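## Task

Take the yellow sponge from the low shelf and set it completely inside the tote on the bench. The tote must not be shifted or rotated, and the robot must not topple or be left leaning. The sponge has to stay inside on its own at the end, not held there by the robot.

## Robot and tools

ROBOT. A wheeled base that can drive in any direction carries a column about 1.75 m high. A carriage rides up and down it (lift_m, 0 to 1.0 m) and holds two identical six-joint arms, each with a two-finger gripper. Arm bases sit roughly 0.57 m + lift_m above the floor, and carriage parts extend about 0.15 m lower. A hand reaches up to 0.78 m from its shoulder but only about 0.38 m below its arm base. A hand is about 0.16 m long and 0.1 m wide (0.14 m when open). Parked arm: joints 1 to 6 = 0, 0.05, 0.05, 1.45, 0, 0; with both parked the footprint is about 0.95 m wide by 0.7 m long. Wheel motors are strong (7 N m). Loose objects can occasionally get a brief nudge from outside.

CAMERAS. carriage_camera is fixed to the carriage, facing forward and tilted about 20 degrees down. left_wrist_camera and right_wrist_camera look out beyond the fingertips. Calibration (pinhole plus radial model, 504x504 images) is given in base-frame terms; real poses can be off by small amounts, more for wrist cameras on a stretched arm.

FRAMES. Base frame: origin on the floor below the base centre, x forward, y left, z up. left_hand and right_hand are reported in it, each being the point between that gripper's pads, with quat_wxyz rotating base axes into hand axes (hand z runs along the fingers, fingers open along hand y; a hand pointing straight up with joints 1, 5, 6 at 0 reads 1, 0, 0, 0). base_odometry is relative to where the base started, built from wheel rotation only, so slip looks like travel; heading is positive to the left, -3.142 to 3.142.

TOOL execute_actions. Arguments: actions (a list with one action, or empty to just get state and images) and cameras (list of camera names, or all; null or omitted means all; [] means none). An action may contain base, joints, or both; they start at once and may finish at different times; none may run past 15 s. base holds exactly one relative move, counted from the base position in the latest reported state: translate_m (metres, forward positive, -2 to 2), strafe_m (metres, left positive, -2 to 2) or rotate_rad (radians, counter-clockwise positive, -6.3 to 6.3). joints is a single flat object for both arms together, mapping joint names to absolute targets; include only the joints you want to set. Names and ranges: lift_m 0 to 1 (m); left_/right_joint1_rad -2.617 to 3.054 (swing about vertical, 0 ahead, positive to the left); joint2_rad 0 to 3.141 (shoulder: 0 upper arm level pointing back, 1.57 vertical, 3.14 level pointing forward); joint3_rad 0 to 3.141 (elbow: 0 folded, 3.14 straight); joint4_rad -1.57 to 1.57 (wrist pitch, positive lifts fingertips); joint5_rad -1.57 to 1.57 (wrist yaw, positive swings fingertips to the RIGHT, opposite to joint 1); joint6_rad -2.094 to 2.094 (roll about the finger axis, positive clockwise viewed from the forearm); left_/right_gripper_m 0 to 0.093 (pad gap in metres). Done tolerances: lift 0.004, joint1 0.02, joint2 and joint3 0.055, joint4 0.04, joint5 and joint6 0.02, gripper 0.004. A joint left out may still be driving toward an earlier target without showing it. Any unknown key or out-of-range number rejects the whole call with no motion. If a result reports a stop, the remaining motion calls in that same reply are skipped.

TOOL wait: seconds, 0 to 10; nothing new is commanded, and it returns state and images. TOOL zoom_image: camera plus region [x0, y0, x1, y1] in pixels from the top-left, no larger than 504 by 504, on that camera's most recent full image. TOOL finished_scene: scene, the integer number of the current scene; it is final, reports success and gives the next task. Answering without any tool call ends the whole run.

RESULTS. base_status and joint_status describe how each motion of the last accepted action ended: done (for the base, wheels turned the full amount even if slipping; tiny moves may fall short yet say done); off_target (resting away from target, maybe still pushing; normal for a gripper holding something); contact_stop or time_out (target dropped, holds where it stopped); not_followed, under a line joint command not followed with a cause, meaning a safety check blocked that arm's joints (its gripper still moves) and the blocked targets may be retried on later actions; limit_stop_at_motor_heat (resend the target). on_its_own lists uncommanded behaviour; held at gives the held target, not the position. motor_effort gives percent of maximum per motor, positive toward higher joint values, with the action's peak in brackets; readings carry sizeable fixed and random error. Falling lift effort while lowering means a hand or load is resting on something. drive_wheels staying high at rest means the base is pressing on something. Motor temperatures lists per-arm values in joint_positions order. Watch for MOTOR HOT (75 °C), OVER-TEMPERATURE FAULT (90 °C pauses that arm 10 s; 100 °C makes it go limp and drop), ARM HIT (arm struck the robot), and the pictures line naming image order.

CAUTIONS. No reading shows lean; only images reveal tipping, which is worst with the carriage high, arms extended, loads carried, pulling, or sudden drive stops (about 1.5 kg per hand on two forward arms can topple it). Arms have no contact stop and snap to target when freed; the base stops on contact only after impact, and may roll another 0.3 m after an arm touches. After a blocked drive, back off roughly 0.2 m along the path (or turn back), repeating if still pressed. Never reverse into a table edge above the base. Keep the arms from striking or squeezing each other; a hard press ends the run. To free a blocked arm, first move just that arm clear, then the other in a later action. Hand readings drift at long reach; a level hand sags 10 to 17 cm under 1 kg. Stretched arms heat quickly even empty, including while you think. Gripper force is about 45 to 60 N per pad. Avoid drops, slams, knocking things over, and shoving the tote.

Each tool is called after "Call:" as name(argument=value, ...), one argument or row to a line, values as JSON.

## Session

Call:
execute_actions(
  actions=[],
)

Scene clock: 0.00 s.
Motor temperatures (°C, as the motors report them): left_arm=[22 27 30 22 23 23] | right_arm=[24 37 30 25 24 24]
base_odometry: x=+0.000 y=+0.000 heading=+0.000 (m, m, rad; odometry frame)
base_status: not commanded
joint_positions: lift_m=+0.302 left_joint1_rad=+0.000 left_joint2_rad=+0.036 left_joint3_rad=+0.048 left_joint4_rad=+1.437 left_joint5_rad=-0.002 left_joint6_rad=+0.023 left_gripper_m=+0.094 right_joint1_rad=+0.002 right_joint2_rad=+0.069 right_joint3_rad=+0.021 right_joint4_rad=+1.491 right_joint5_rad=+0.017 right_joint6_rad=-0.013 right_gripper_m=+0.094
joint_status: not commanded
motor_effort: lift_m=+29 drive_wheels=-2 (%)
left_hand: x=+0.3105 y=+0.3416 z=+1.3214 quat_wxyz=(+0.998, +0.000, +0.061, +0.011) (m; base frame)
right_hand: x=+0.3156 y=-0.3442 z=+1.3153 quat_wxyz=(+0.998, +0.008, +0.064, -0.006) (m; base frame)
pictures: carriage_camera, left_wrist_camera, right_wrist_camera
camera_calibration (this result's frames):
carriage_camera: T_world_to_cam=[[-0.0340532, -0.999223, -0.0198572, 0.0280878], [-0.298884, 0.0291413, -0.953845, 1.30003], [0.953682, -0.0265464, -0.299644, 0.225709], [0, 0, 0, 1]] pos_world=[0.174258, -0.00382672, 1.30821]
left_wrist_camera: T_world_to_cam=[[-0.00147984, -0.99998, -0.00617907, 0.34492], [0.764041, 0.00285589, -0.645161, 0.622184], [0.645166, -0.0056758, 0.764021, -1.07935], [0, 0, 0, 1]] pos_world=[0.221496, 0.33701, 1.22819]
right_wrist_camera: T_world_to_cam=[[0.0481636, -0.99865, -0.0194708, -0.326106], [0.733574, 0.0485958, -0.67787, 0.684461], [0.677901, 0.0183654, 0.734924, -1.05258], [0, 0, 0, 1]] pos_world=[0.227149, -0.339596, 1.23119]
Images, in order (width x height): carriage_camera 504x504, left_wrist_camera 504x504, right_wrist_camera 504x504.

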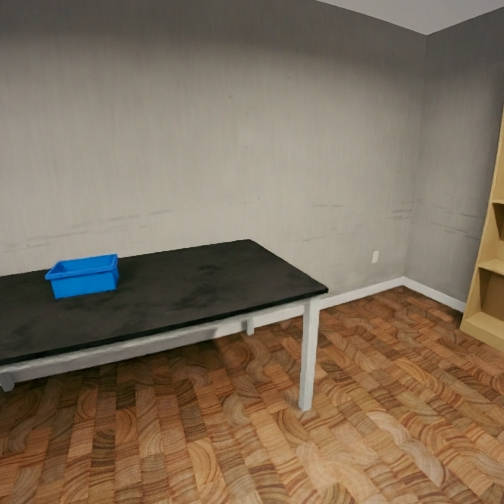

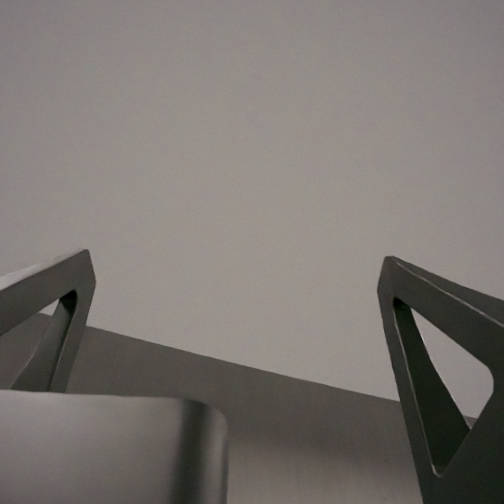

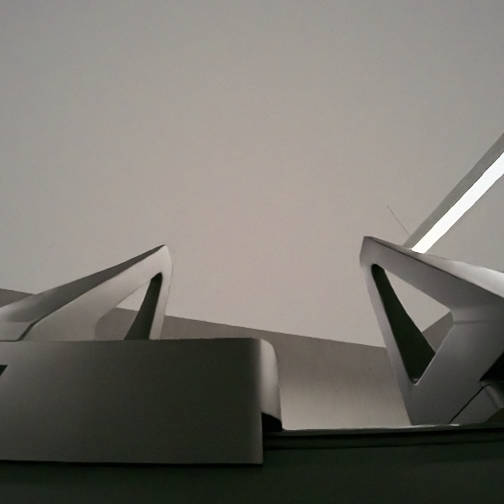

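Call:
zoom_image(
  camera="carriage_camera",
  region=[0, 230, 200, 400],
)

Call:
zoom_image(
  camera="carriage_camera",
  region=[200, 230, 380, 420],
)

Region (0, 230, 200, 400) of carriage_camera's 504x504 image, scaled by 2.520, with more detail than that image has; it fills the top 428 rows of this view, and the rest is white.

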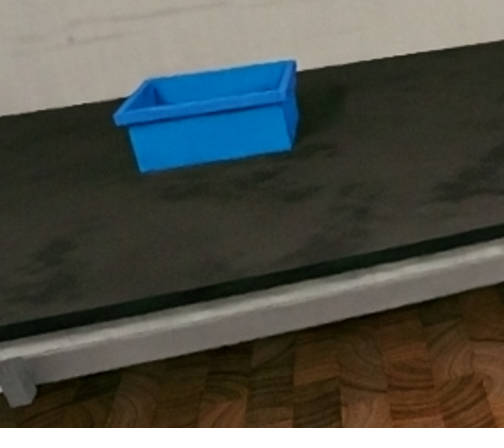

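Region (200, 230, 380, 420) of carriage_camera's 504x504 image, scaled by 2.653, with more detail than that image has; it fills the left 477 columns of this view, and the rest is white.

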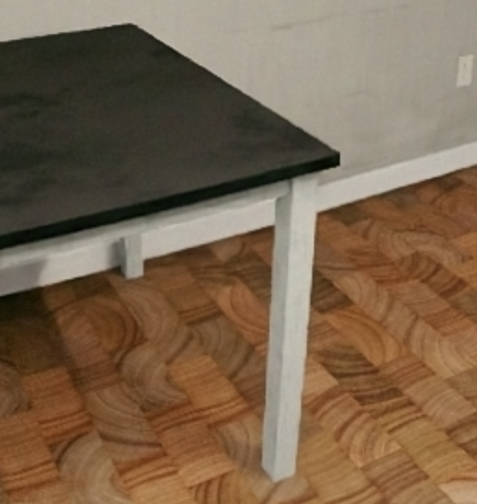

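Call:
execute_actions(
  actions=[
    {"base": {"rotate_rad": 1.96}, "joints": {"right_joint2_rad": 1.6, "right_joint3_rad": 1.5, "right_joint4_rad": -0.9, "right_joint5_rad": 0.0}},
  ],
  cameras=["carriage_camera", "right_wrist_camera"],
)

Scene clock: 25.83 s.
Motor temperatures (°C, as the motors report them): left_arm=[22 28 31 22 23 23] | right_arm=[24 36 33 25 24 24]
base_odometry: x=+0.000 y=+0.000 heading=+1.960 (m, m, rad; odometry frame)
base_status: done
joint_positions: lift_m=+0.302 left_joint1_rad=+0.000 left_joint2_rad=+0.036 left_joint3_rad=+0.048 left_joint4_rad=+1.437 left_joint5_rad=-0.002 left_joint6_rad=+0.023 left_gripper_m=+0.094 right_joint1_rad=+0.002 right_joint2_rad=+1.595 right_joint3_rad=+1.486 right_joint4_rad=-0.880 right_joint5_rad=+0.003 right_joint6_rad=-0.013 right_gripper_m=+0.094
joint_status: all done
motor_effort: lift_m=+29(29) drive_wheels=+5(14) (%)
left_hand: x=+0.3105 y=+0.3416 z=+1.3214 quat_wxyz=(+0.998, +0.000, +0.061, +0.011) (m; base frame)
right_hand: x=+0.6916 y=-0.3411 z=+1.0963 quat_wxyz=(+0.287, -0.007, +0.958, -0.003) (m; base frame)
pictures: carriage_camera, right_wrist_camera
camera_calibration (this result's frames):
carriage_camera: T_world_to_cam=[[-0.0340532, -0.999223, -0.0198572, 0.0280879], [-0.298884, 0.0291413, -0.953845, 1.30003], [0.953682, -0.0265464, -0.299644, 0.225709], [0, 0, 0, 1]] pos_world=[0.174258, -0.00382672, 1.30821]
right_wrist_camera: T_world_to_cam=[[-0.0383123, -0.998907, -0.0267844, -0.277658], [-0.998604, 0.0372975, 0.0374131, 0.670038], [-0.0363732, 0.0281804, -0.998941, 1.25159], [0, 0, 0, 1]] pos_world=[0.703989, -0.337616, 1.21776]
Images, in order (width x height): carriage_camera 504x504, right_wrist_camera 504x504.

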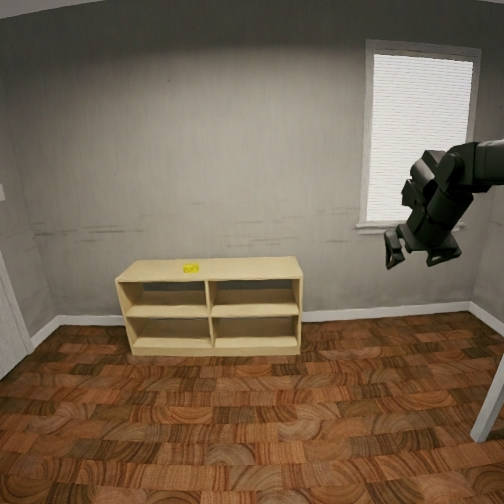

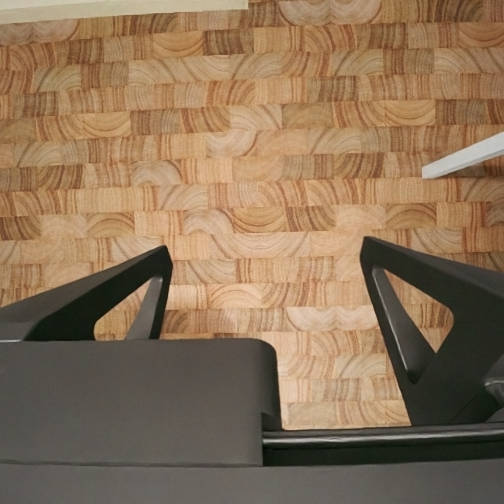

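Call:
zoom_image(
  camera="carriage_camera",
  region=[110, 240, 310, 370],
)

Region (110, 240, 310, 370) of carriage_camera's 504x504 image, scaled by 2.520, with more detail than that image has; it fills the top 328 rows of this view, and the rest is white.

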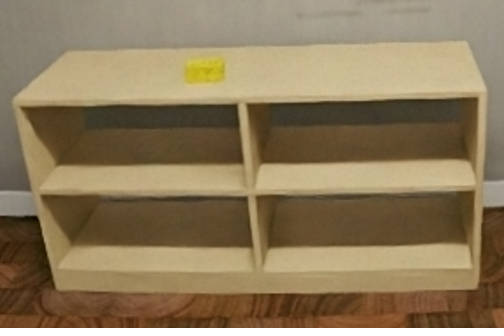

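Call:
zoom_image(
  camera="carriage_camera",
  region=[170, 250, 215, 285],
)

Region (170, 250, 215, 285) of carriage_camera's 504x504 image, scaled by 11.200, with more detail than that image has.

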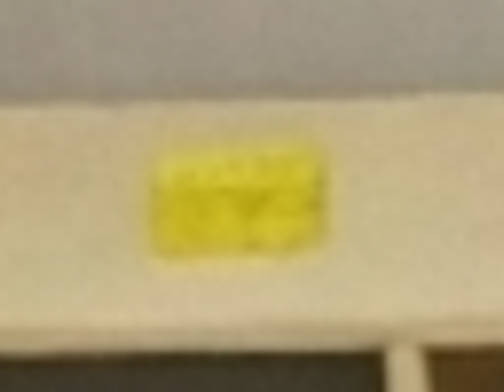

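Call:
execute_actions(
  actions=[
    {"base": {"translate_m": 1.25}, "joints": {"right_joint2_rad": 0.05, "right_joint3_rad": 0.05, "right_joint4_rad": 1.45, "left_joint1_rad": 0.06, "left_joint2_rad": 2.468, "left_joint3_rad": 1.668, "left_joint4_rad": -0.771, "left_joint5_rad": 0, "left_joint6_rad": 1.53, "left_gripper_m": 0.093}},
  ],
  cameras=["carriage_camera", "left_wrist_camera"],
)

Scene clock: 80.80 s.
Motor temperatures (°C, as the motors report them): left_arm=[22 31 33 22 23 23] | right_arm=[24 38 39 28 24 24]
base_odometry: x=-0.475 y=+1.156 heading=+1.960 (m, m, rad; odometry frame)
base_status: done
joint_positions: lift_m=+0.302 left_joint1_rad=+0.051 left_joint2_rad=+2.469 left_joint3_rad=+1.653 left_joint4_rad=-0.767 left_joint5_rad=-0.002 left_joint6_rad=+1.523 left_gripper_m=+0.093 right_joint1_rad=+0.002 right_joint2_rad=+0.061 right_joint3_rad=+0.068 right_joint4_rad=+1.451 right_joint5_rad=+0.003 right_joint6_rad=-0.013 right_gripper_m=+0.094
joint_status: all done
motor_effort: lift_m=+28(29) drive_wheels=-3(21) (%)
left_hand: x=+0.7147 y=+0.3640 z=+0.7862 quat_wxyz=(-0.005, +0.671, +0.741, -0.004) (m; base frame)
right_hand: x=+0.3090 y=-0.3418 z=+1.3271 quat_wxyz=(+0.998, +0.001, +0.057, -0.006) (m; base frame)
pictures: carriage_camera, left_wrist_camera
camera_calibration (this result's frames):
carriage_camera: T_world_to_cam=[[-0.0340532, -0.999223, -0.0198572, 0.0280878], [-0.298884, 0.0291413, -0.953845, 1.30003], [0.953682, -0.0265464, -0.299644, 0.225709], [0, 0, 0, 1]] pos_world=[0.174258, -0.00382672, 1.30821]
left_wrist_camera: T_world_to_cam=[[-0.992368, -0.121675, 0.0200043, 0.73242], [-0.090763, 0.830586, 0.549444, -0.66151], [-0.083469, 0.543435, -0.835291, 0.647154], [0, 0, 0, 1]] pos_world=[0.720808, 0.286871, 0.889373]
Images, in order (width x height): carriage_camera 504x504, left_wrist_camera 504x504.

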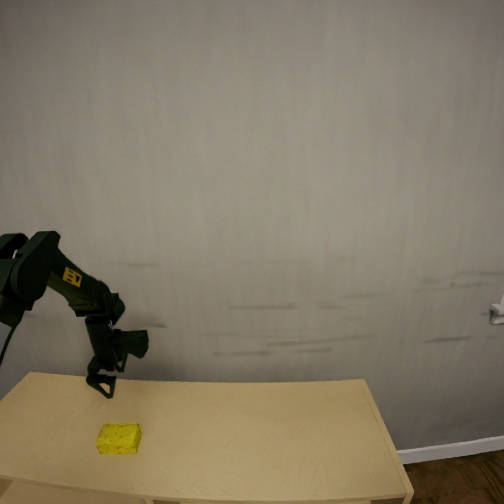

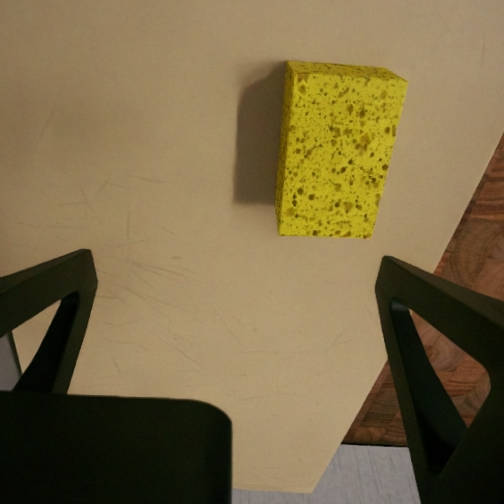

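Call:
zoom_image(
  camera="left_wrist_camera",
  region=[240, 50, 440, 250],
)

Region (240, 50, 440, 250) of left_wrist_camera's 504x504 image, scaled by 2.520, with more detail than that image has.

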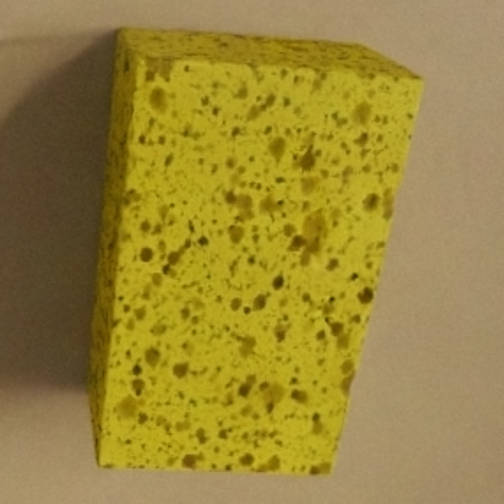

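Call:
execute_actions(
  actions=[
    {"base": {"translate_m": -0.061}, "joints": {"lift_m": 0.215}},
  ],
  cameras=["carriage_camera", "left_wrist_camera"],
)

Scene clock: 104.17 s.
Motor temperatures (°C, as the motors report them): left_arm=[22 40 34 22 23 23] | right_arm=[24 36 37 26 24 24]
base_odometry: x=-0.452 y=+1.100 heading=+1.960 (m, m, rad; odometry frame)
base_status: done
joint_positions: lift_m=+0.215 left_joint1_rad=+0.051 left_joint2_rad=+2.470 left_joint3_rad=+1.653 left_joint4_rad=-0.769 left_joint5_rad=-0.002 left_joint6_rad=+1.524 left_gripper_m=+0.093 right_joint1_rad=+0.002 right_joint2_rad=+0.061 right_joint3_rad=+0.063 right_joint4_rad=+1.450 right_joint5_rad=+0.003 right_joint6_rad=-0.013 right_gripper_m=+0.094
joint_status: all done
motor_effort: lift_m=+27(27) drive_wheels=+5(13) (%)
left_hand: x=+0.7138 y=+0.3639 z=+0.6991 quat_wxyz=(-0.006, +0.672, +0.741, -0.005) (m; base frame)
right_hand: x=+0.3106 y=-0.3418 z=+1.2392 quat_wxyz=(+0.998, +0.001, +0.059, -0.006) (m; base frame)
pictures: carriage_camera, left_wrist_camera
camera_calibration (this result's frames):
carriage_camera: T_world_to_cam=[[-0.0340532, -0.999223, -0.0198572, 0.0263686], [-0.298884, 0.0291413, -0.953845, 1.21744], [0.953682, -0.0265464, -0.299644, 0.199766], [0, 0, 0, 1]] pos_world=[0.174258, -0.00382672, 1.22163]
left_wrist_camera: T_world_to_cam=[[-0.99234, -0.121293, 0.0234293, 0.730797], [-0.0885618, 0.83072, 0.549601, -0.61545], [-0.0861257, 0.543316, -0.835099, 0.576204], [0, 0, 0, 1]] pos_world=[0.72032, 0.286846, 0.802318]
Images, in order (width x height): carriage_camera 504x504, left_wrist_camera 504x504.

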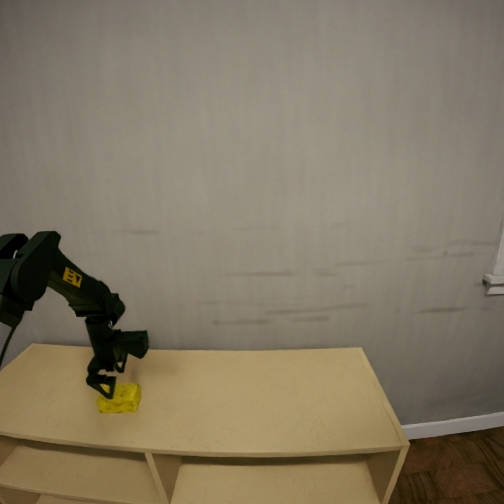

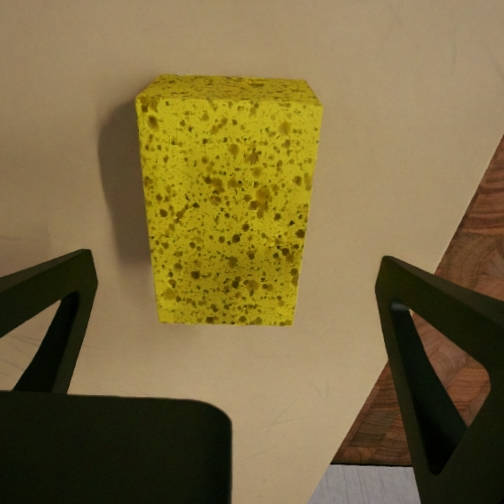

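Call:
execute_actions(
  actions=[
    {"joints": {"lift_m": 0.163}},
  ],
  cameras=["left_wrist_camera"],
)

Scene clock: 119.90 s.
Motor temperatures (°C, as the motors report them): left_arm=[22 44 35 22 23 23] | right_arm=[24 34 36 25 24 24]
base_odometry: x=-0.452 y=+1.100 heading=+1.960 (m, m, rad; odometry frame)
base_status: not commanded
joint_positions: lift_m=+0.163 left_joint1_rad=+0.051 left_joint2_rad=+2.473 left_joint3_rad=+1.653 left_joint4_rad=-0.771 left_joint5_rad=-0.002 left_joint6_rad=+1.524 left_gripper_m=+0.093 right_joint1_rad=+0.002 right_joint2_rad=+0.061 right_joint3_rad=+0.063 right_joint4_rad=+1.450 right_joint5_rad=+0.003 right_joint6_rad=-0.013 right_gripper_m=+0.094
joint_status: all done
motor_effort: lift_m=+27(27) drive_wheels=-2(5) (%)
left_hand: x=+0.7129 y=+0.3639 z=+0.6461 quat_wxyz=(-0.008, +0.671, +0.741, -0.006) (m; base frame)
right_hand: x=+0.3108 y=-0.3418 z=+1.1871 quat_wxyz=(+0.998, +0.001, +0.060, -0.006) (m; base frame)
pictures: left_wrist_camera
camera_calibration (this result's frames):
left_wrist_camera: T_world_to_cam=[[-0.992233, -0.121287, 0.0276138, 0.728299], [-0.0862582, 0.830838, 0.549788, -0.588132], [-0.0896249, 0.543136, -0.834848, 0.534226], [0, 0, 0, 1]] pos_world=[0.719791, 0.286819, 0.749234]
Images, in order (width x height): left_wrist_camera 504x504.

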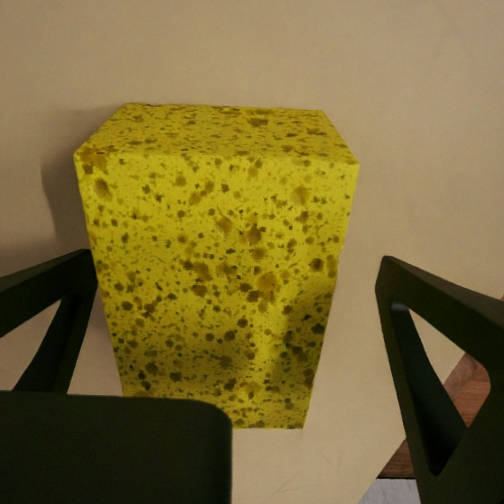

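Call:
execute_actions(
  actions=[
    {"joints": {"left_gripper_m": 0.045}},
  ],
  cameras=["left_wrist_camera"],
)

Scene clock: 123.00 s.
Motor temperatures (°C, as the motors report them): left_arm=[22 44 35 22 23 23] | right_arm=[24 34 36 25 24 24]
base_odometry: x=-0.452 y=+1.100 heading=+1.960 (m, m, rad; odometry frame)
base_status: not commanded
joint_positions: lift_m=+0.163 left_joint1_rad=+0.051 left_joint2_rad=+2.473 left_joint3_rad=+1.653 left_joint4_rad=-0.771 left_joint5_rad=-0.002 left_joint6_rad=+1.524 left_gripper_m=+0.058 right_joint1_rad=+0.002 right_joint2_rad=+0.061 right_joint3_rad=+0.063 right_joint4_rad=+1.450 right_joint5_rad=+0.003 right_joint6_rad=-0.013 right_gripper_m=+0.094
joint_status: left_gripper_m off_target (ended at +0.058, target +0.045)
motor_effort: lift_m=+27(27) drive_wheels=-2(3) (%)
left_hand: x=+0.7129 y=+0.3639 z=+0.6461 quat_wxyz=(-0.008, +0.671, +0.741, -0.006) (m; base frame)
right_hand: x=+0.3108 y=-0.3418 z=+1.1871 quat_wxyz=(+0.998, +0.001, +0.060, -0.006) (m; base frame)
pictures: left_wrist_camera
camera_calibration (this result's frames):
left_wrist_camera: T_world_to_cam=[[-0.992233, -0.121287, 0.0276138, 0.728299], [-0.0862582, 0.830838, 0.549788, -0.588132], [-0.0896249, 0.543136, -0.834848, 0.534226], [0, 0, 0, 1]] pos_world=[0.719791, 0.286819, 0.749234]
Images, in order (width x height): left_wrist_camera 504x504.

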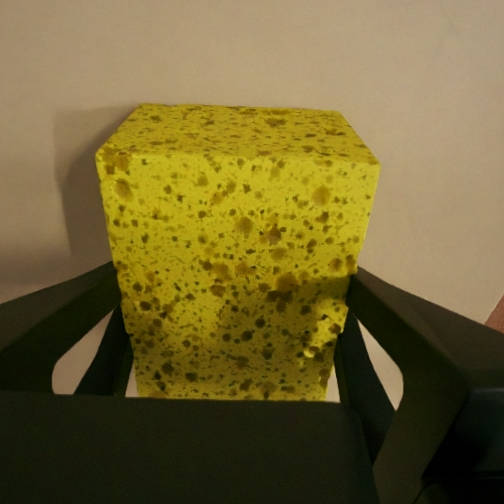

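Call:
execute_actions(
  actions=[
    {"joints": {"lift_m": 0.19}},
  ],
  cameras=[],
)

Call:
execute_actions(
  actions=[
    {"base": {"translate_m": -1.31}, "joints": {"lift_m": 0.5, "left_joint1_rad": 0.0, "left_joint2_rad": 1.75, "left_joint3_rad": 1.35, "left_joint4_rad": -1.0, "left_joint6_rad": 0.0}},
  ],
  cameras=["carriage_camera", "left_wrist_camera"],
)

Scene clock: 129.77 s.
Motor temperatures (°C, as the motors report them): left_arm=[22 45 35 22 23 23] | right_arm=[24 34 36 25 24 24]
base_odometry: x=-0.452 y=+1.100 heading=+1.960 (m, m, rad; odometry frame)
base_status: not commanded
joint_positions: lift_m=+0.190 left_joint1_rad=+0.051 left_joint2_rad=+2.469 left_joint3_rad=+1.653 left_joint4_rad=-0.770 left_joint5_rad=-0.002 left_joint6_rad=+1.524 left_gripper_m=+0.058 right_joint1_rad=+0.002 right_joint2_rad=+0.061 right_joint3_rad=+0.063 right_joint4_rad=+1.450 right_joint5_rad=+0.003 right_joint6_rad=-0.013 right_gripper_m=+0.094
joint_status: all done
motor_effort: lift_m=+29(36) drive_wheels=+4(4) (%)
left_hand: x=+0.7140 y=+0.3639 z=+0.6747 quat_wxyz=(-0.006, +0.672, +0.741, -0.005) (m; base frame)
right_hand: x=+0.3109 y=-0.3418 z=+1.2139 quat_wxyz=(+0.998, +0.001, +0.060, -0.006) (m; base frame)
pictures: none
No camera images: the call's "cameras" was empty. Leave "cameras" out to get every camera's image.

Scene clock: 134.67 s.
Motor temperatures (°C, as the motors report them): left_arm=[22 45 35 22 23 23] | right_arm=[24 34 35 25 24 24]
base_odometry: x=+0.046 y=-0.112 heading=+1.960 (m, m, rad; odometry frame)
base_status: done
joint_positions: lift_m=+0.500 left_joint1_rad=-0.002 left_joint2_rad=+1.760 left_joint3_rad=+1.367 left_joint4_rad=-0.992 left_joint5_rad=-0.002 left_joint6_rad=+0.006 left_gripper_m=+0.058 right_joint1_rad=+0.002 right_joint2_rad=+0.061 right_joint3_rad=+0.063 right_joint4_rad=+1.448 right_joint5_rad=+0.002 right_joint6_rad=-0.013 right_gripper_m=+0.094
joint_status: all done
motor_effort: lift_m=+29(36) drive_wheels=-5(23) (%)
left_hand: x=+0.6447 y=+0.3408 z=+1.1827 quat_wxyz=(+0.093, +0.004, +0.996, +0.001) (m; base frame)
right_hand: x=+0.3114 y=-0.3416 z=+1.5238 quat_wxyz=(+0.998, +0.000, +0.061, -0.006) (m; base frame)
pictures: carriage_camera, left_wrist_camera
camera_calibration (this result's frames):
carriage_camera: T_world_to_cam=[[-0.0340532, -0.999223, -0.0198572, 0.0320235], [-0.298884, 0.0291413, -0.953845, 1.48908], [0.953682, -0.0265464, -0.299644, 0.285099], [0, 0, 0, 1]] pos_world=[0.174258, -0.00382672, 1.50641]
left_wrist_camera: T_world_to_cam=[[0.0134301, -0.999866, 0.00940435, 0.31559], [-0.923927, -0.0088128, 0.382467, 0.154191], [-0.382333, -0.0138255, -0.923921, 1.47249], [0, 0, 0, 1]] pos_world=[0.701205, 0.337265, 1.29853]
Images, in order (width x height): carriage_camera 504x504, left_wrist_camera 504x504.

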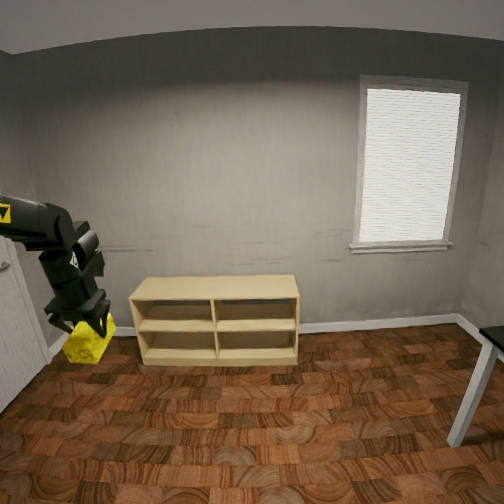

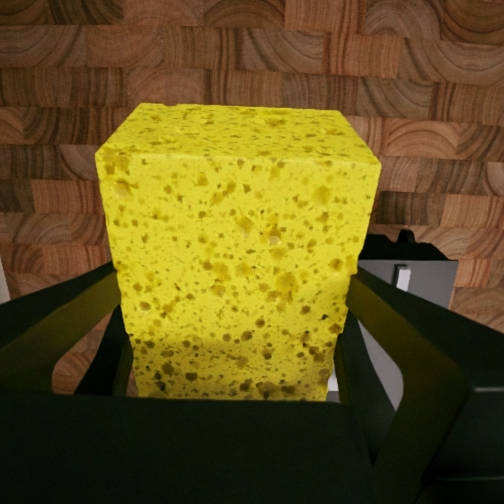

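Call:
execute_actions(
  actions=[
    {"base": {"rotate_rad": -1.58}, "joints": {"lift_m": 0.56}},
  ],
  cameras=["carriage_camera"],
)

Scene clock: 142.70 s.
Motor temperatures (°C, as the motors report them): left_arm=[22 44 35 23 23 23] | right_arm=[24 33 35 25 24 24]
base_odometry: x=+0.046 y=-0.112 heading=+0.381 (m, m, rad; odometry frame)
base_status: done
joint_positions: lift_m=+0.560 left_joint1_rad=-0.002 left_joint2_rad=+1.758 left_joint3_rad=+1.359 left_joint4_rad=-0.998 left_joint5_rad=-0.002 left_joint6_rad=+0.006 left_gripper_m=+0.058 right_joint1_rad=+0.002 right_joint2_rad=+0.061 right_joint3_rad=+0.063 right_joint4_rad=+1.447 right_joint5_rad=+0.001 right_joint6_rad=-0.013 right_gripper_m=+0.094
joint_status: all done
motor_effort: lift_m=+29(36) drive_wheels=+3(15) (%)
left_hand: x=+0.6408 y=+0.3409 z=+1.2405 quat_wxyz=(+0.087, +0.004, +0.996, +0.001) (m; base frame)
right_hand: x=+0.3117 y=-0.3414 z=+1.5837 quat_wxyz=(+0.998, +0.000, +0.061, -0.005) (m; base frame)
pictures: carriage_camera
camera_calibration (this result's frames):
carriage_camera: T_world_to_cam=[[-0.0340532, -0.999223, -0.0198572, 0.033215], [-0.298884, 0.0291413, -0.953845, 1.54631], [0.953682, -0.0265464, -0.299644, 0.303077], [0, 0, 0, 1]] pos_world=[0.174258, -0.00382672, 1.56641]
Images, in order (width x height): carriage_camera 504x504.

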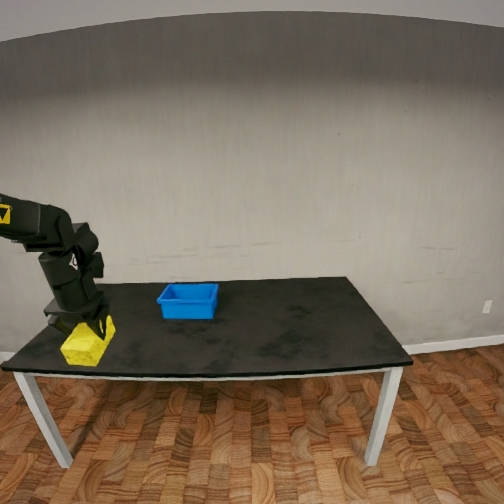

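Call:
zoom_image(
  camera="carriage_camera",
  region=[140, 265, 240, 335],
)

Call:
zoom_image(
  camera="carriage_camera",
  region=[0, 330, 440, 400],
)

Region (140, 265, 240, 335) of carriage_camera's 504x504 image, scaled by 5.040, with more detail than that image has; it fills the top 353 rows of this view, and the rest is white.

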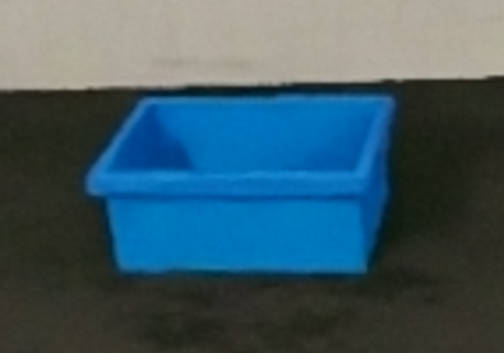

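Region (0, 330, 440, 400) of carriage_camera's 504x504 image, scaled by 1.145, with more detail than that image has; it fills the top 80 rows of this view, and the rest is white.

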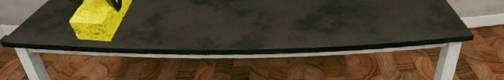

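Call:
execute_actions(
  actions=[
    {"base": {"translate_m": 0.785}, "joints": {"left_joint1_rad": -0.04, "left_joint2_rad": 2.851, "left_joint3_rad": 2.035, "left_joint4_rad": -0.744}},
  ],
  cameras=["carriage_camera", "left_wrist_camera"],
)

Scene clock: 169.73 s.
Motor temperatures (°C, as the motors report them): left_arm=[22 43 35 23 23 23] | right_arm=[24 32 35 25 24 24]
base_odometry: x=+0.775 y=+0.179 heading=+0.380 (m, m, rad; odometry frame)
base_status: done
joint_positions: lift_m=+0.560 left_joint1_rad=-0.035 left_joint2_rad=+2.870 left_joint3_rad=+2.012 left_joint4_rad=-0.748 left_joint5_rad=-0.002 left_joint6_rad=+0.006 left_gripper_m=+0.058 right_joint1_rad=+0.002 right_joint2_rad=+0.061 right_joint3_rad=+0.063 right_joint4_rad=+1.446 right_joint5_rad=+0.001 right_joint6_rad=-0.013 right_gripper_m=+0.094
joint_status: all done
motor_effort: lift_m=+30(30) drive_wheels=-2(24) (%)
left_hand: x=+0.7512 y=+0.3252 z=+0.9422 quat_wxyz=(-0.017, +0.020, +1.000, +0.001) (m; base frame)
right_hand: x=+0.3119 y=-0.3414 z=+1.5837 quat_wxyz=(+0.998, +0.000, +0.062, -0.005) (m; base frame)
pictures: carriage_camera, left_wrist_camera
camera_calibration (this result's frames):
carriage_camera: T_world_to_cam=[[-0.0340532, -0.999223, -0.0198572, 0.033215], [-0.298884, 0.0291413, -0.953845, 1.54631], [0.953682, -0.0265464, -0.299644, 0.303078], [0, 0, 0, 1]] pos_world=[0.174258, -0.00382672, 1.56641]
left_wrist_camera: T_world_to_cam=[[-0.0173143, -0.999834, 0.00568455, 0.327471], [-0.817116, 0.0174262, 0.57621, 0.0731117], [-0.576214, 0.00533176, -0.817282, 1.32975], [0, 0, 0, 1]] pos_world=[0.831633, 0.319053, 1.0428]
Images, in order (width x height): carriage_camera 504x504, left_wrist_camera 504x504.

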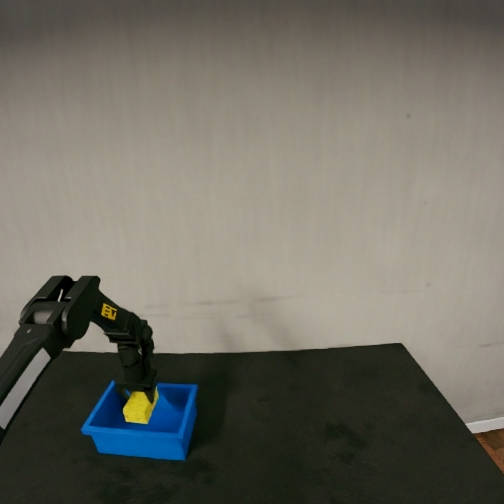

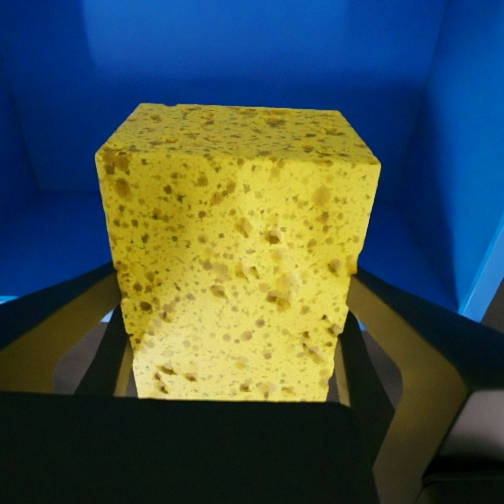

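Call:
execute_actions(
  actions=[
    {"base": {"translate_m": 0.016}, "joints": {"lift_m": 0.53}},
  ],
  cameras=["carriage_camera", "left_wrist_camera"],
)

Scene clock: 184.17 s.
Motor temperatures (°C, as the motors report them): left_arm=[22 50 36 23 23 23] | right_arm=[24 32 35 25 24 24]
base_odometry: x=+0.790 y=+0.185 heading=+0.380 (m, m, rad; odometry frame)
base_status: done
joint_positions: lift_m=+0.530 left_joint1_rad=-0.035 left_joint2_rad=+2.862 left_joint3_rad=+2.014 left_joint4_rad=-0.747 left_joint5_rad=-0.002 left_joint6_rad=+0.006 left_gripper_m=+0.058 right_joint1_rad=+0.002 right_joint2_rad=+0.061 right_joint3_rad=+0.063 right_joint4_rad=+1.448 right_joint5_rad=+0.001 right_joint6_rad=-0.013 right_gripper_m=+0.094
joint_status: all done
motor_effort: lift_m=+26(27) drive_wheels=+5(17) (%)
left_hand: x=+0.7547 y=+0.3251 z=+0.9164 quat_wxyz=(-0.012, +0.020, +1.000, +0.001) (m; base frame)
right_hand: x=+0.3114 y=-0.3414 z=+1.5540 quat_wxyz=(+0.998, +0.000, +0.061, -0.005) (m; base frame)
pictures: carriage_camera, left_wrist_camera
camera_calibration (this result's frames):
carriage_camera: T_world_to_cam=[[-0.0340532, -0.999223, -0.0198572, 0.032624], [-0.298884, 0.0291413, -0.953845, 1.51792], [0.953682, -0.0265464, -0.299644, 0.294159], [0, 0, 0, 1]] pos_world=[0.174258, -0.00382672, 1.53665]
left_wrist_camera: T_world_to_cam=[[-0.0173782, -0.999832, 0.00587839, 0.327424], [-0.823436, 0.0176467, 0.567134, 0.103899], [-0.567143, 0.00501532, -0.823604, 1.30981], [0, 0, 0, 1]] pos_world=[0.834096, 0.318967, 1.01792]
Images, in order (width x height): carriage_camera 504x504, left_wrist_camera 504x504.

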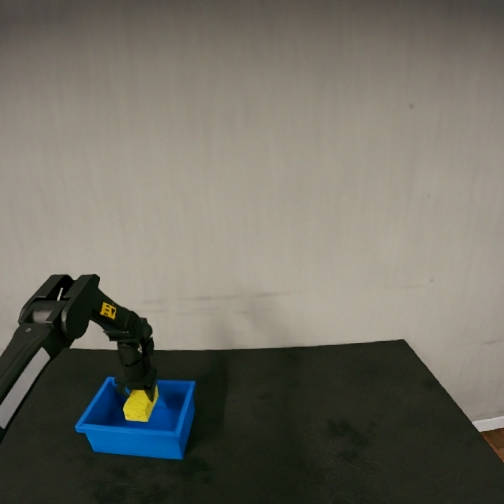

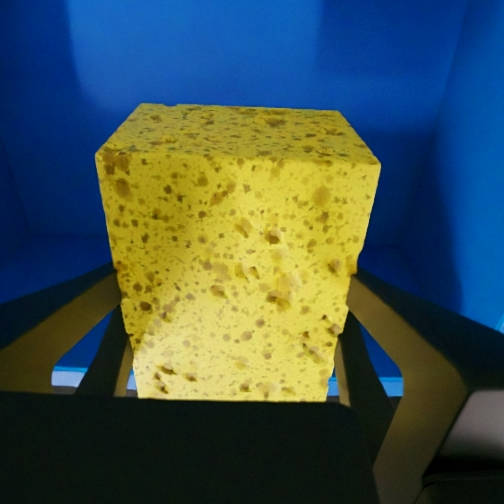

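Call:
execute_actions(
  actions=[
    {"base": {"translate_m": -0.008}, "joints": {"lift_m": 0.418}},
  ],
  cameras=["carriage_camera", "left_wrist_camera"],
)

Scene clock: 200.10 s.
Motor temperatures (°C, as the motors report them): left_arm=[22 55 36 23 23 23] | right_arm=[24 32 35 25 24 24]
base_odometry: x=+0.783 y=+0.182 heading=+0.380 (m, m, rad; odometry frame)
base_status: done
joint_positions: lift_m=+0.418 left_joint1_rad=-0.035 left_joint2_rad=+2.858 left_joint3_rad=+2.021 left_joint4_rad=-0.742 left_joint5_rad=-0.002 left_joint6_rad=+0.005 left_gripper_m=+0.058 right_joint1_rad=+0.002 right_joint2_rad=+0.061 right_joint3_rad=+0.063 right_joint4_rad=+1.450 right_joint5_rad=+0.001 right_joint6_rad=-0.013 right_gripper_m=+0.094
joint_status: all done
motor_effort: lift_m=+26(27) drive_wheels=+3(10) (%)
left_hand: x=+0.7600 y=+0.3249 z=+0.8078 quat_wxyz=(-0.004, +0.020, +1.000, +0.001) (m; base frame)
right_hand: x=+0.3109 y=-0.3414 z=+1.4421 quat_wxyz=(+0.998, +0.000, +0.060, -0.005) (m; base frame)
pictures: carriage_camera, left_wrist_camera
camera_calibration (this result's frames):
carriage_camera: T_world_to_cam=[[-0.0340532, -0.999223, -0.0198572, 0.0304006], [-0.298884, 0.0291413, -0.953845, 1.41112], [0.953682, -0.0265464, -0.299644, 0.260609], [0, 0, 0, 1]] pos_world=[0.174258, -0.00382672, 1.42469]
left_wrist_camera: T_world_to_cam=[[-0.0167118, -0.999841, 0.00615187, 0.327246], [-0.832426, 0.0173214, 0.553866, 0.187476], [-0.553885, 0.00413513, -0.832583, 1.22083], [0, 0, 0, 1]] pos_world=[0.837729, 0.318899, 0.910595]
Images, in order (width x height): carriage_camera 504x504, left_wrist_camera 504x504.

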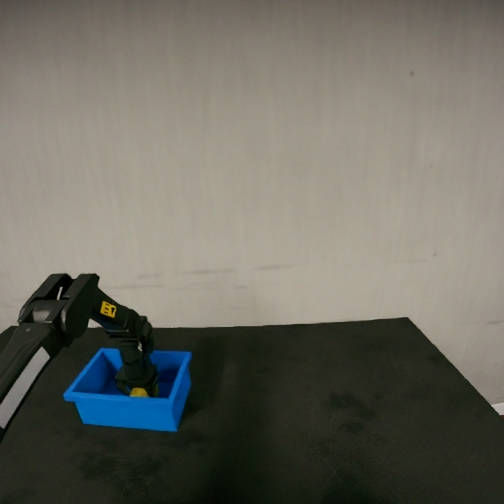

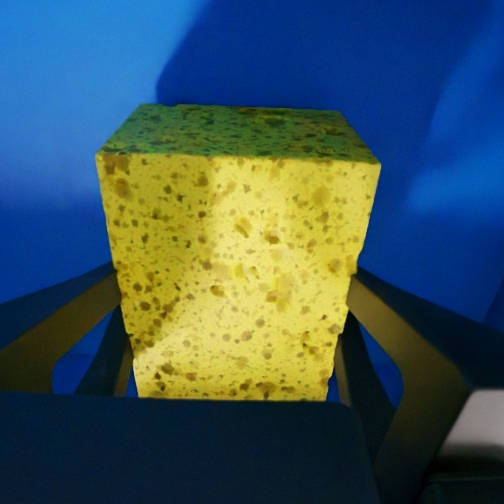

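Call:
execute_actions(
  actions=[
    {"joints": {"lift_m": 0.41}},
  ],
  cameras=["left_wrist_camera"],
)

Scene clock: 203.07 s.
Motor temperatures (°C, as the motors report them): left_arm=[22 55 36 23 23 23] | right_arm=[24 32 35 25 24 24]
base_odometry: x=+0.783 y=+0.182 heading=+0.380 (m, m, rad; odometry frame)
base_status: not commanded
joint_positions: lift_m=+0.410 left_joint1_rad=-0.035 left_joint2_rad=+2.846 left_joint3_rad=+2.021 left_joint4_rad=-0.731 left_joint5_rad=-0.002 left_joint6_rad=+0.005 left_gripper_m=+0.058 right_joint1_rad=+0.002 right_joint2_rad=+0.061 right_joint3_rad=+0.063 right_joint4_rad=+1.450 right_joint5_rad=+0.001 right_joint6_rad=-0.013 right_gripper_m=+0.094
joint_status: all done
motor_effort: lift_m=+25(26) drive_wheels=-1(3) (%)
left_hand: x=+0.7662 y=+0.3247 z=+0.8053 quat_wxyz=(+0.007, +0.020, +1.000, +0.001) (m; base frame)
right_hand: x=+0.3109 y=-0.3414 z=+1.4342 quat_wxyz=(+0.998, +0.000, +0.060, -0.005) (m; base frame)
pictures: left_wrist_camera
camera_calibration (this result's frames):
left_wrist_camera: T_world_to_cam=[[-0.0168523, -0.999837, 0.00655206, 0.326934], [-0.844468, 0.0177415, 0.535312, 0.21808], [-0.535341, 0.00348822, -0.844629, 1.21782], [0, 0, 0, 1]] pos_world=[0.841619, 0.318763, 0.909724]
Images, in order (width x height): left_wrist_camera 504x504.

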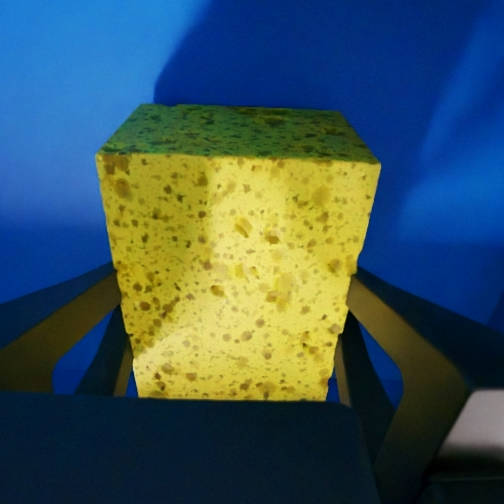

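Call:
execute_actions(
  actions=[
    {"joints": {"left_gripper_m": 0.085, "lift_m": 0.414}},
  ],
  cameras=["left_wrist_camera"],
)

Call:
execute_actions(
  actions=[
    {"joints": {"lift_m": 0.54}},
  ],
  cameras=["carriage_camera", "left_wrist_camera"],
)

Scene clock: 207.10 s.
Motor temperatures (°C, as the motors report them): left_arm=[22 56 36 23 23 23] | right_arm=[24 32 35 25 24 24]
base_odometry: x=+0.783 y=+0.182 heading=+0.380 (m, m, rad; odometry frame)
base_status: not commanded
joint_positions: lift_m=+0.414 left_joint1_rad=-0.035 left_joint2_rad=+2.847 left_joint3_rad=+2.021 left_joint4_rad=-0.736 left_joint5_rad=-0.002 left_joint6_rad=+0.005 left_gripper_m=+0.085 right_joint1_rad=+0.002 right_joint2_rad=+0.061 right_joint3_rad=+0.063 right_joint4_rad=+1.450 right_joint5_rad=+0.001 right_joint6_rad=-0.013 right_gripper_m=+0.094
joint_status: all done
motor_effort: lift_m=+30(35) drive_wheels=-1(3) (%)
left_hand: x=+0.7648 y=+0.3247 z=+0.8083 quat_wxyz=(+0.004, +0.020, +1.000, +0.001) (m; base frame)
right_hand: x=+0.3109 y=-0.3414 z=+1.4378 quat_wxyz=(+0.998, +0.000, +0.060, -0.005) (m; base frame)
pictures: left_wrist_camera
camera_calibration (this result's frames):
left_wrist_camera: T_world_to_cam=[[-0.0168176, -0.999838, 0.00645575, 0.326991], [-0.841599, 0.0176414, 0.539815, 0.209489], [-0.539841, 0.00364522, -0.841759, 1.2207], [0, 0, 0, 1]] pos_world=[0.840792, 0.318792, 0.912343]
Images, in order (width x height): left_wrist_camera 504x504.

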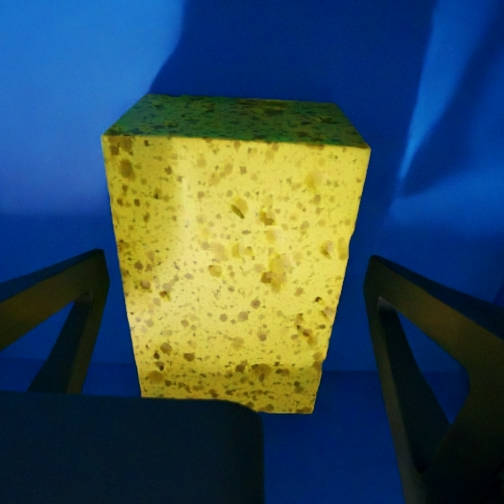

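Scene clock: 208.13 s.
Motor temperatures (°C, as the motors report them): left_arm=[22 56 36 23 23 23] | right_arm=[24 32 35 25 24 24]
base_odometry: x=+0.783 y=+0.182 heading=+0.380 (m, m, rad; odometry frame)
base_status: not commanded
joint_positions: lift_m=+0.540 left_joint1_rad=-0.035 left_joint2_rad=+2.854 left_joint3_rad=+2.021 left_joint4_rad=-0.740 left_joint5_rad=-0.002 left_joint6_rad=+0.005 left_gripper_m=+0.085 right_joint1_rad=+0.002 right_joint2_rad=+0.061 right_joint3_rad=+0.063 right_joint4_rad=+1.449 right_joint5_rad=+0.001 right_joint6_rad=-0.013 right_gripper_m=+0.094
joint_status: all done
motor_effort: lift_m=+30(36) drive_wheels=+3(3) (%)
left_hand: x=+0.7618 y=+0.3248 z=+0.9313 quat_wxyz=(-0.001, +0.020, +1.000, +0.001) (m; base frame)
right_hand: x=+0.3110 y=-0.3414 z=+1.5638 quat_wxyz=(+0.998, +0.000, +0.060, -0.005) (m; base frame)
pictures: carriage_camera, left_wrist_camera
camera_calibration (this result's frames):
carriage_camera: T_world_to_cam=[[-0.0340532, -0.999223, -0.0198572, 0.0328176], [-0.298884, 0.0291413, -0.953845, 1.52722], [0.953682, -0.0265464, -0.299644, 0.297081], [0, 0, 0, 1]] pos_world=[0.174258, -0.00382672, 1.5464]
left_wrist_camera: T_world_to_cam=[[-0.0167497, -0.99984, 0.00626258, 0.32638], [-0.835789, 0.0174387, 0.548774, 0.127816], [-0.548796, 0.0039576, -0.835947, 1.32392], [0, 0, 0, 1]] pos_world=[0.838855, 0.31886, 1.03454]
Images, in order (width x height): carriage_camera 504x504, left_wrist_camera 504x504.

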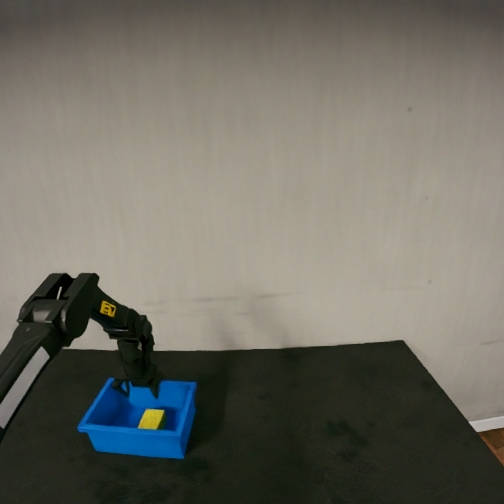

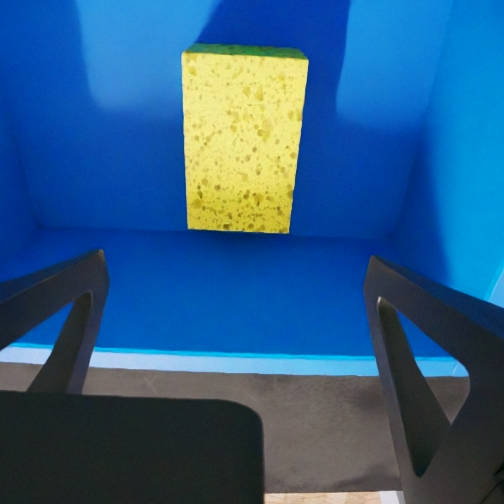

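Call:
finished_scene(
  scene=2,
)

The scene is finished: the task was done.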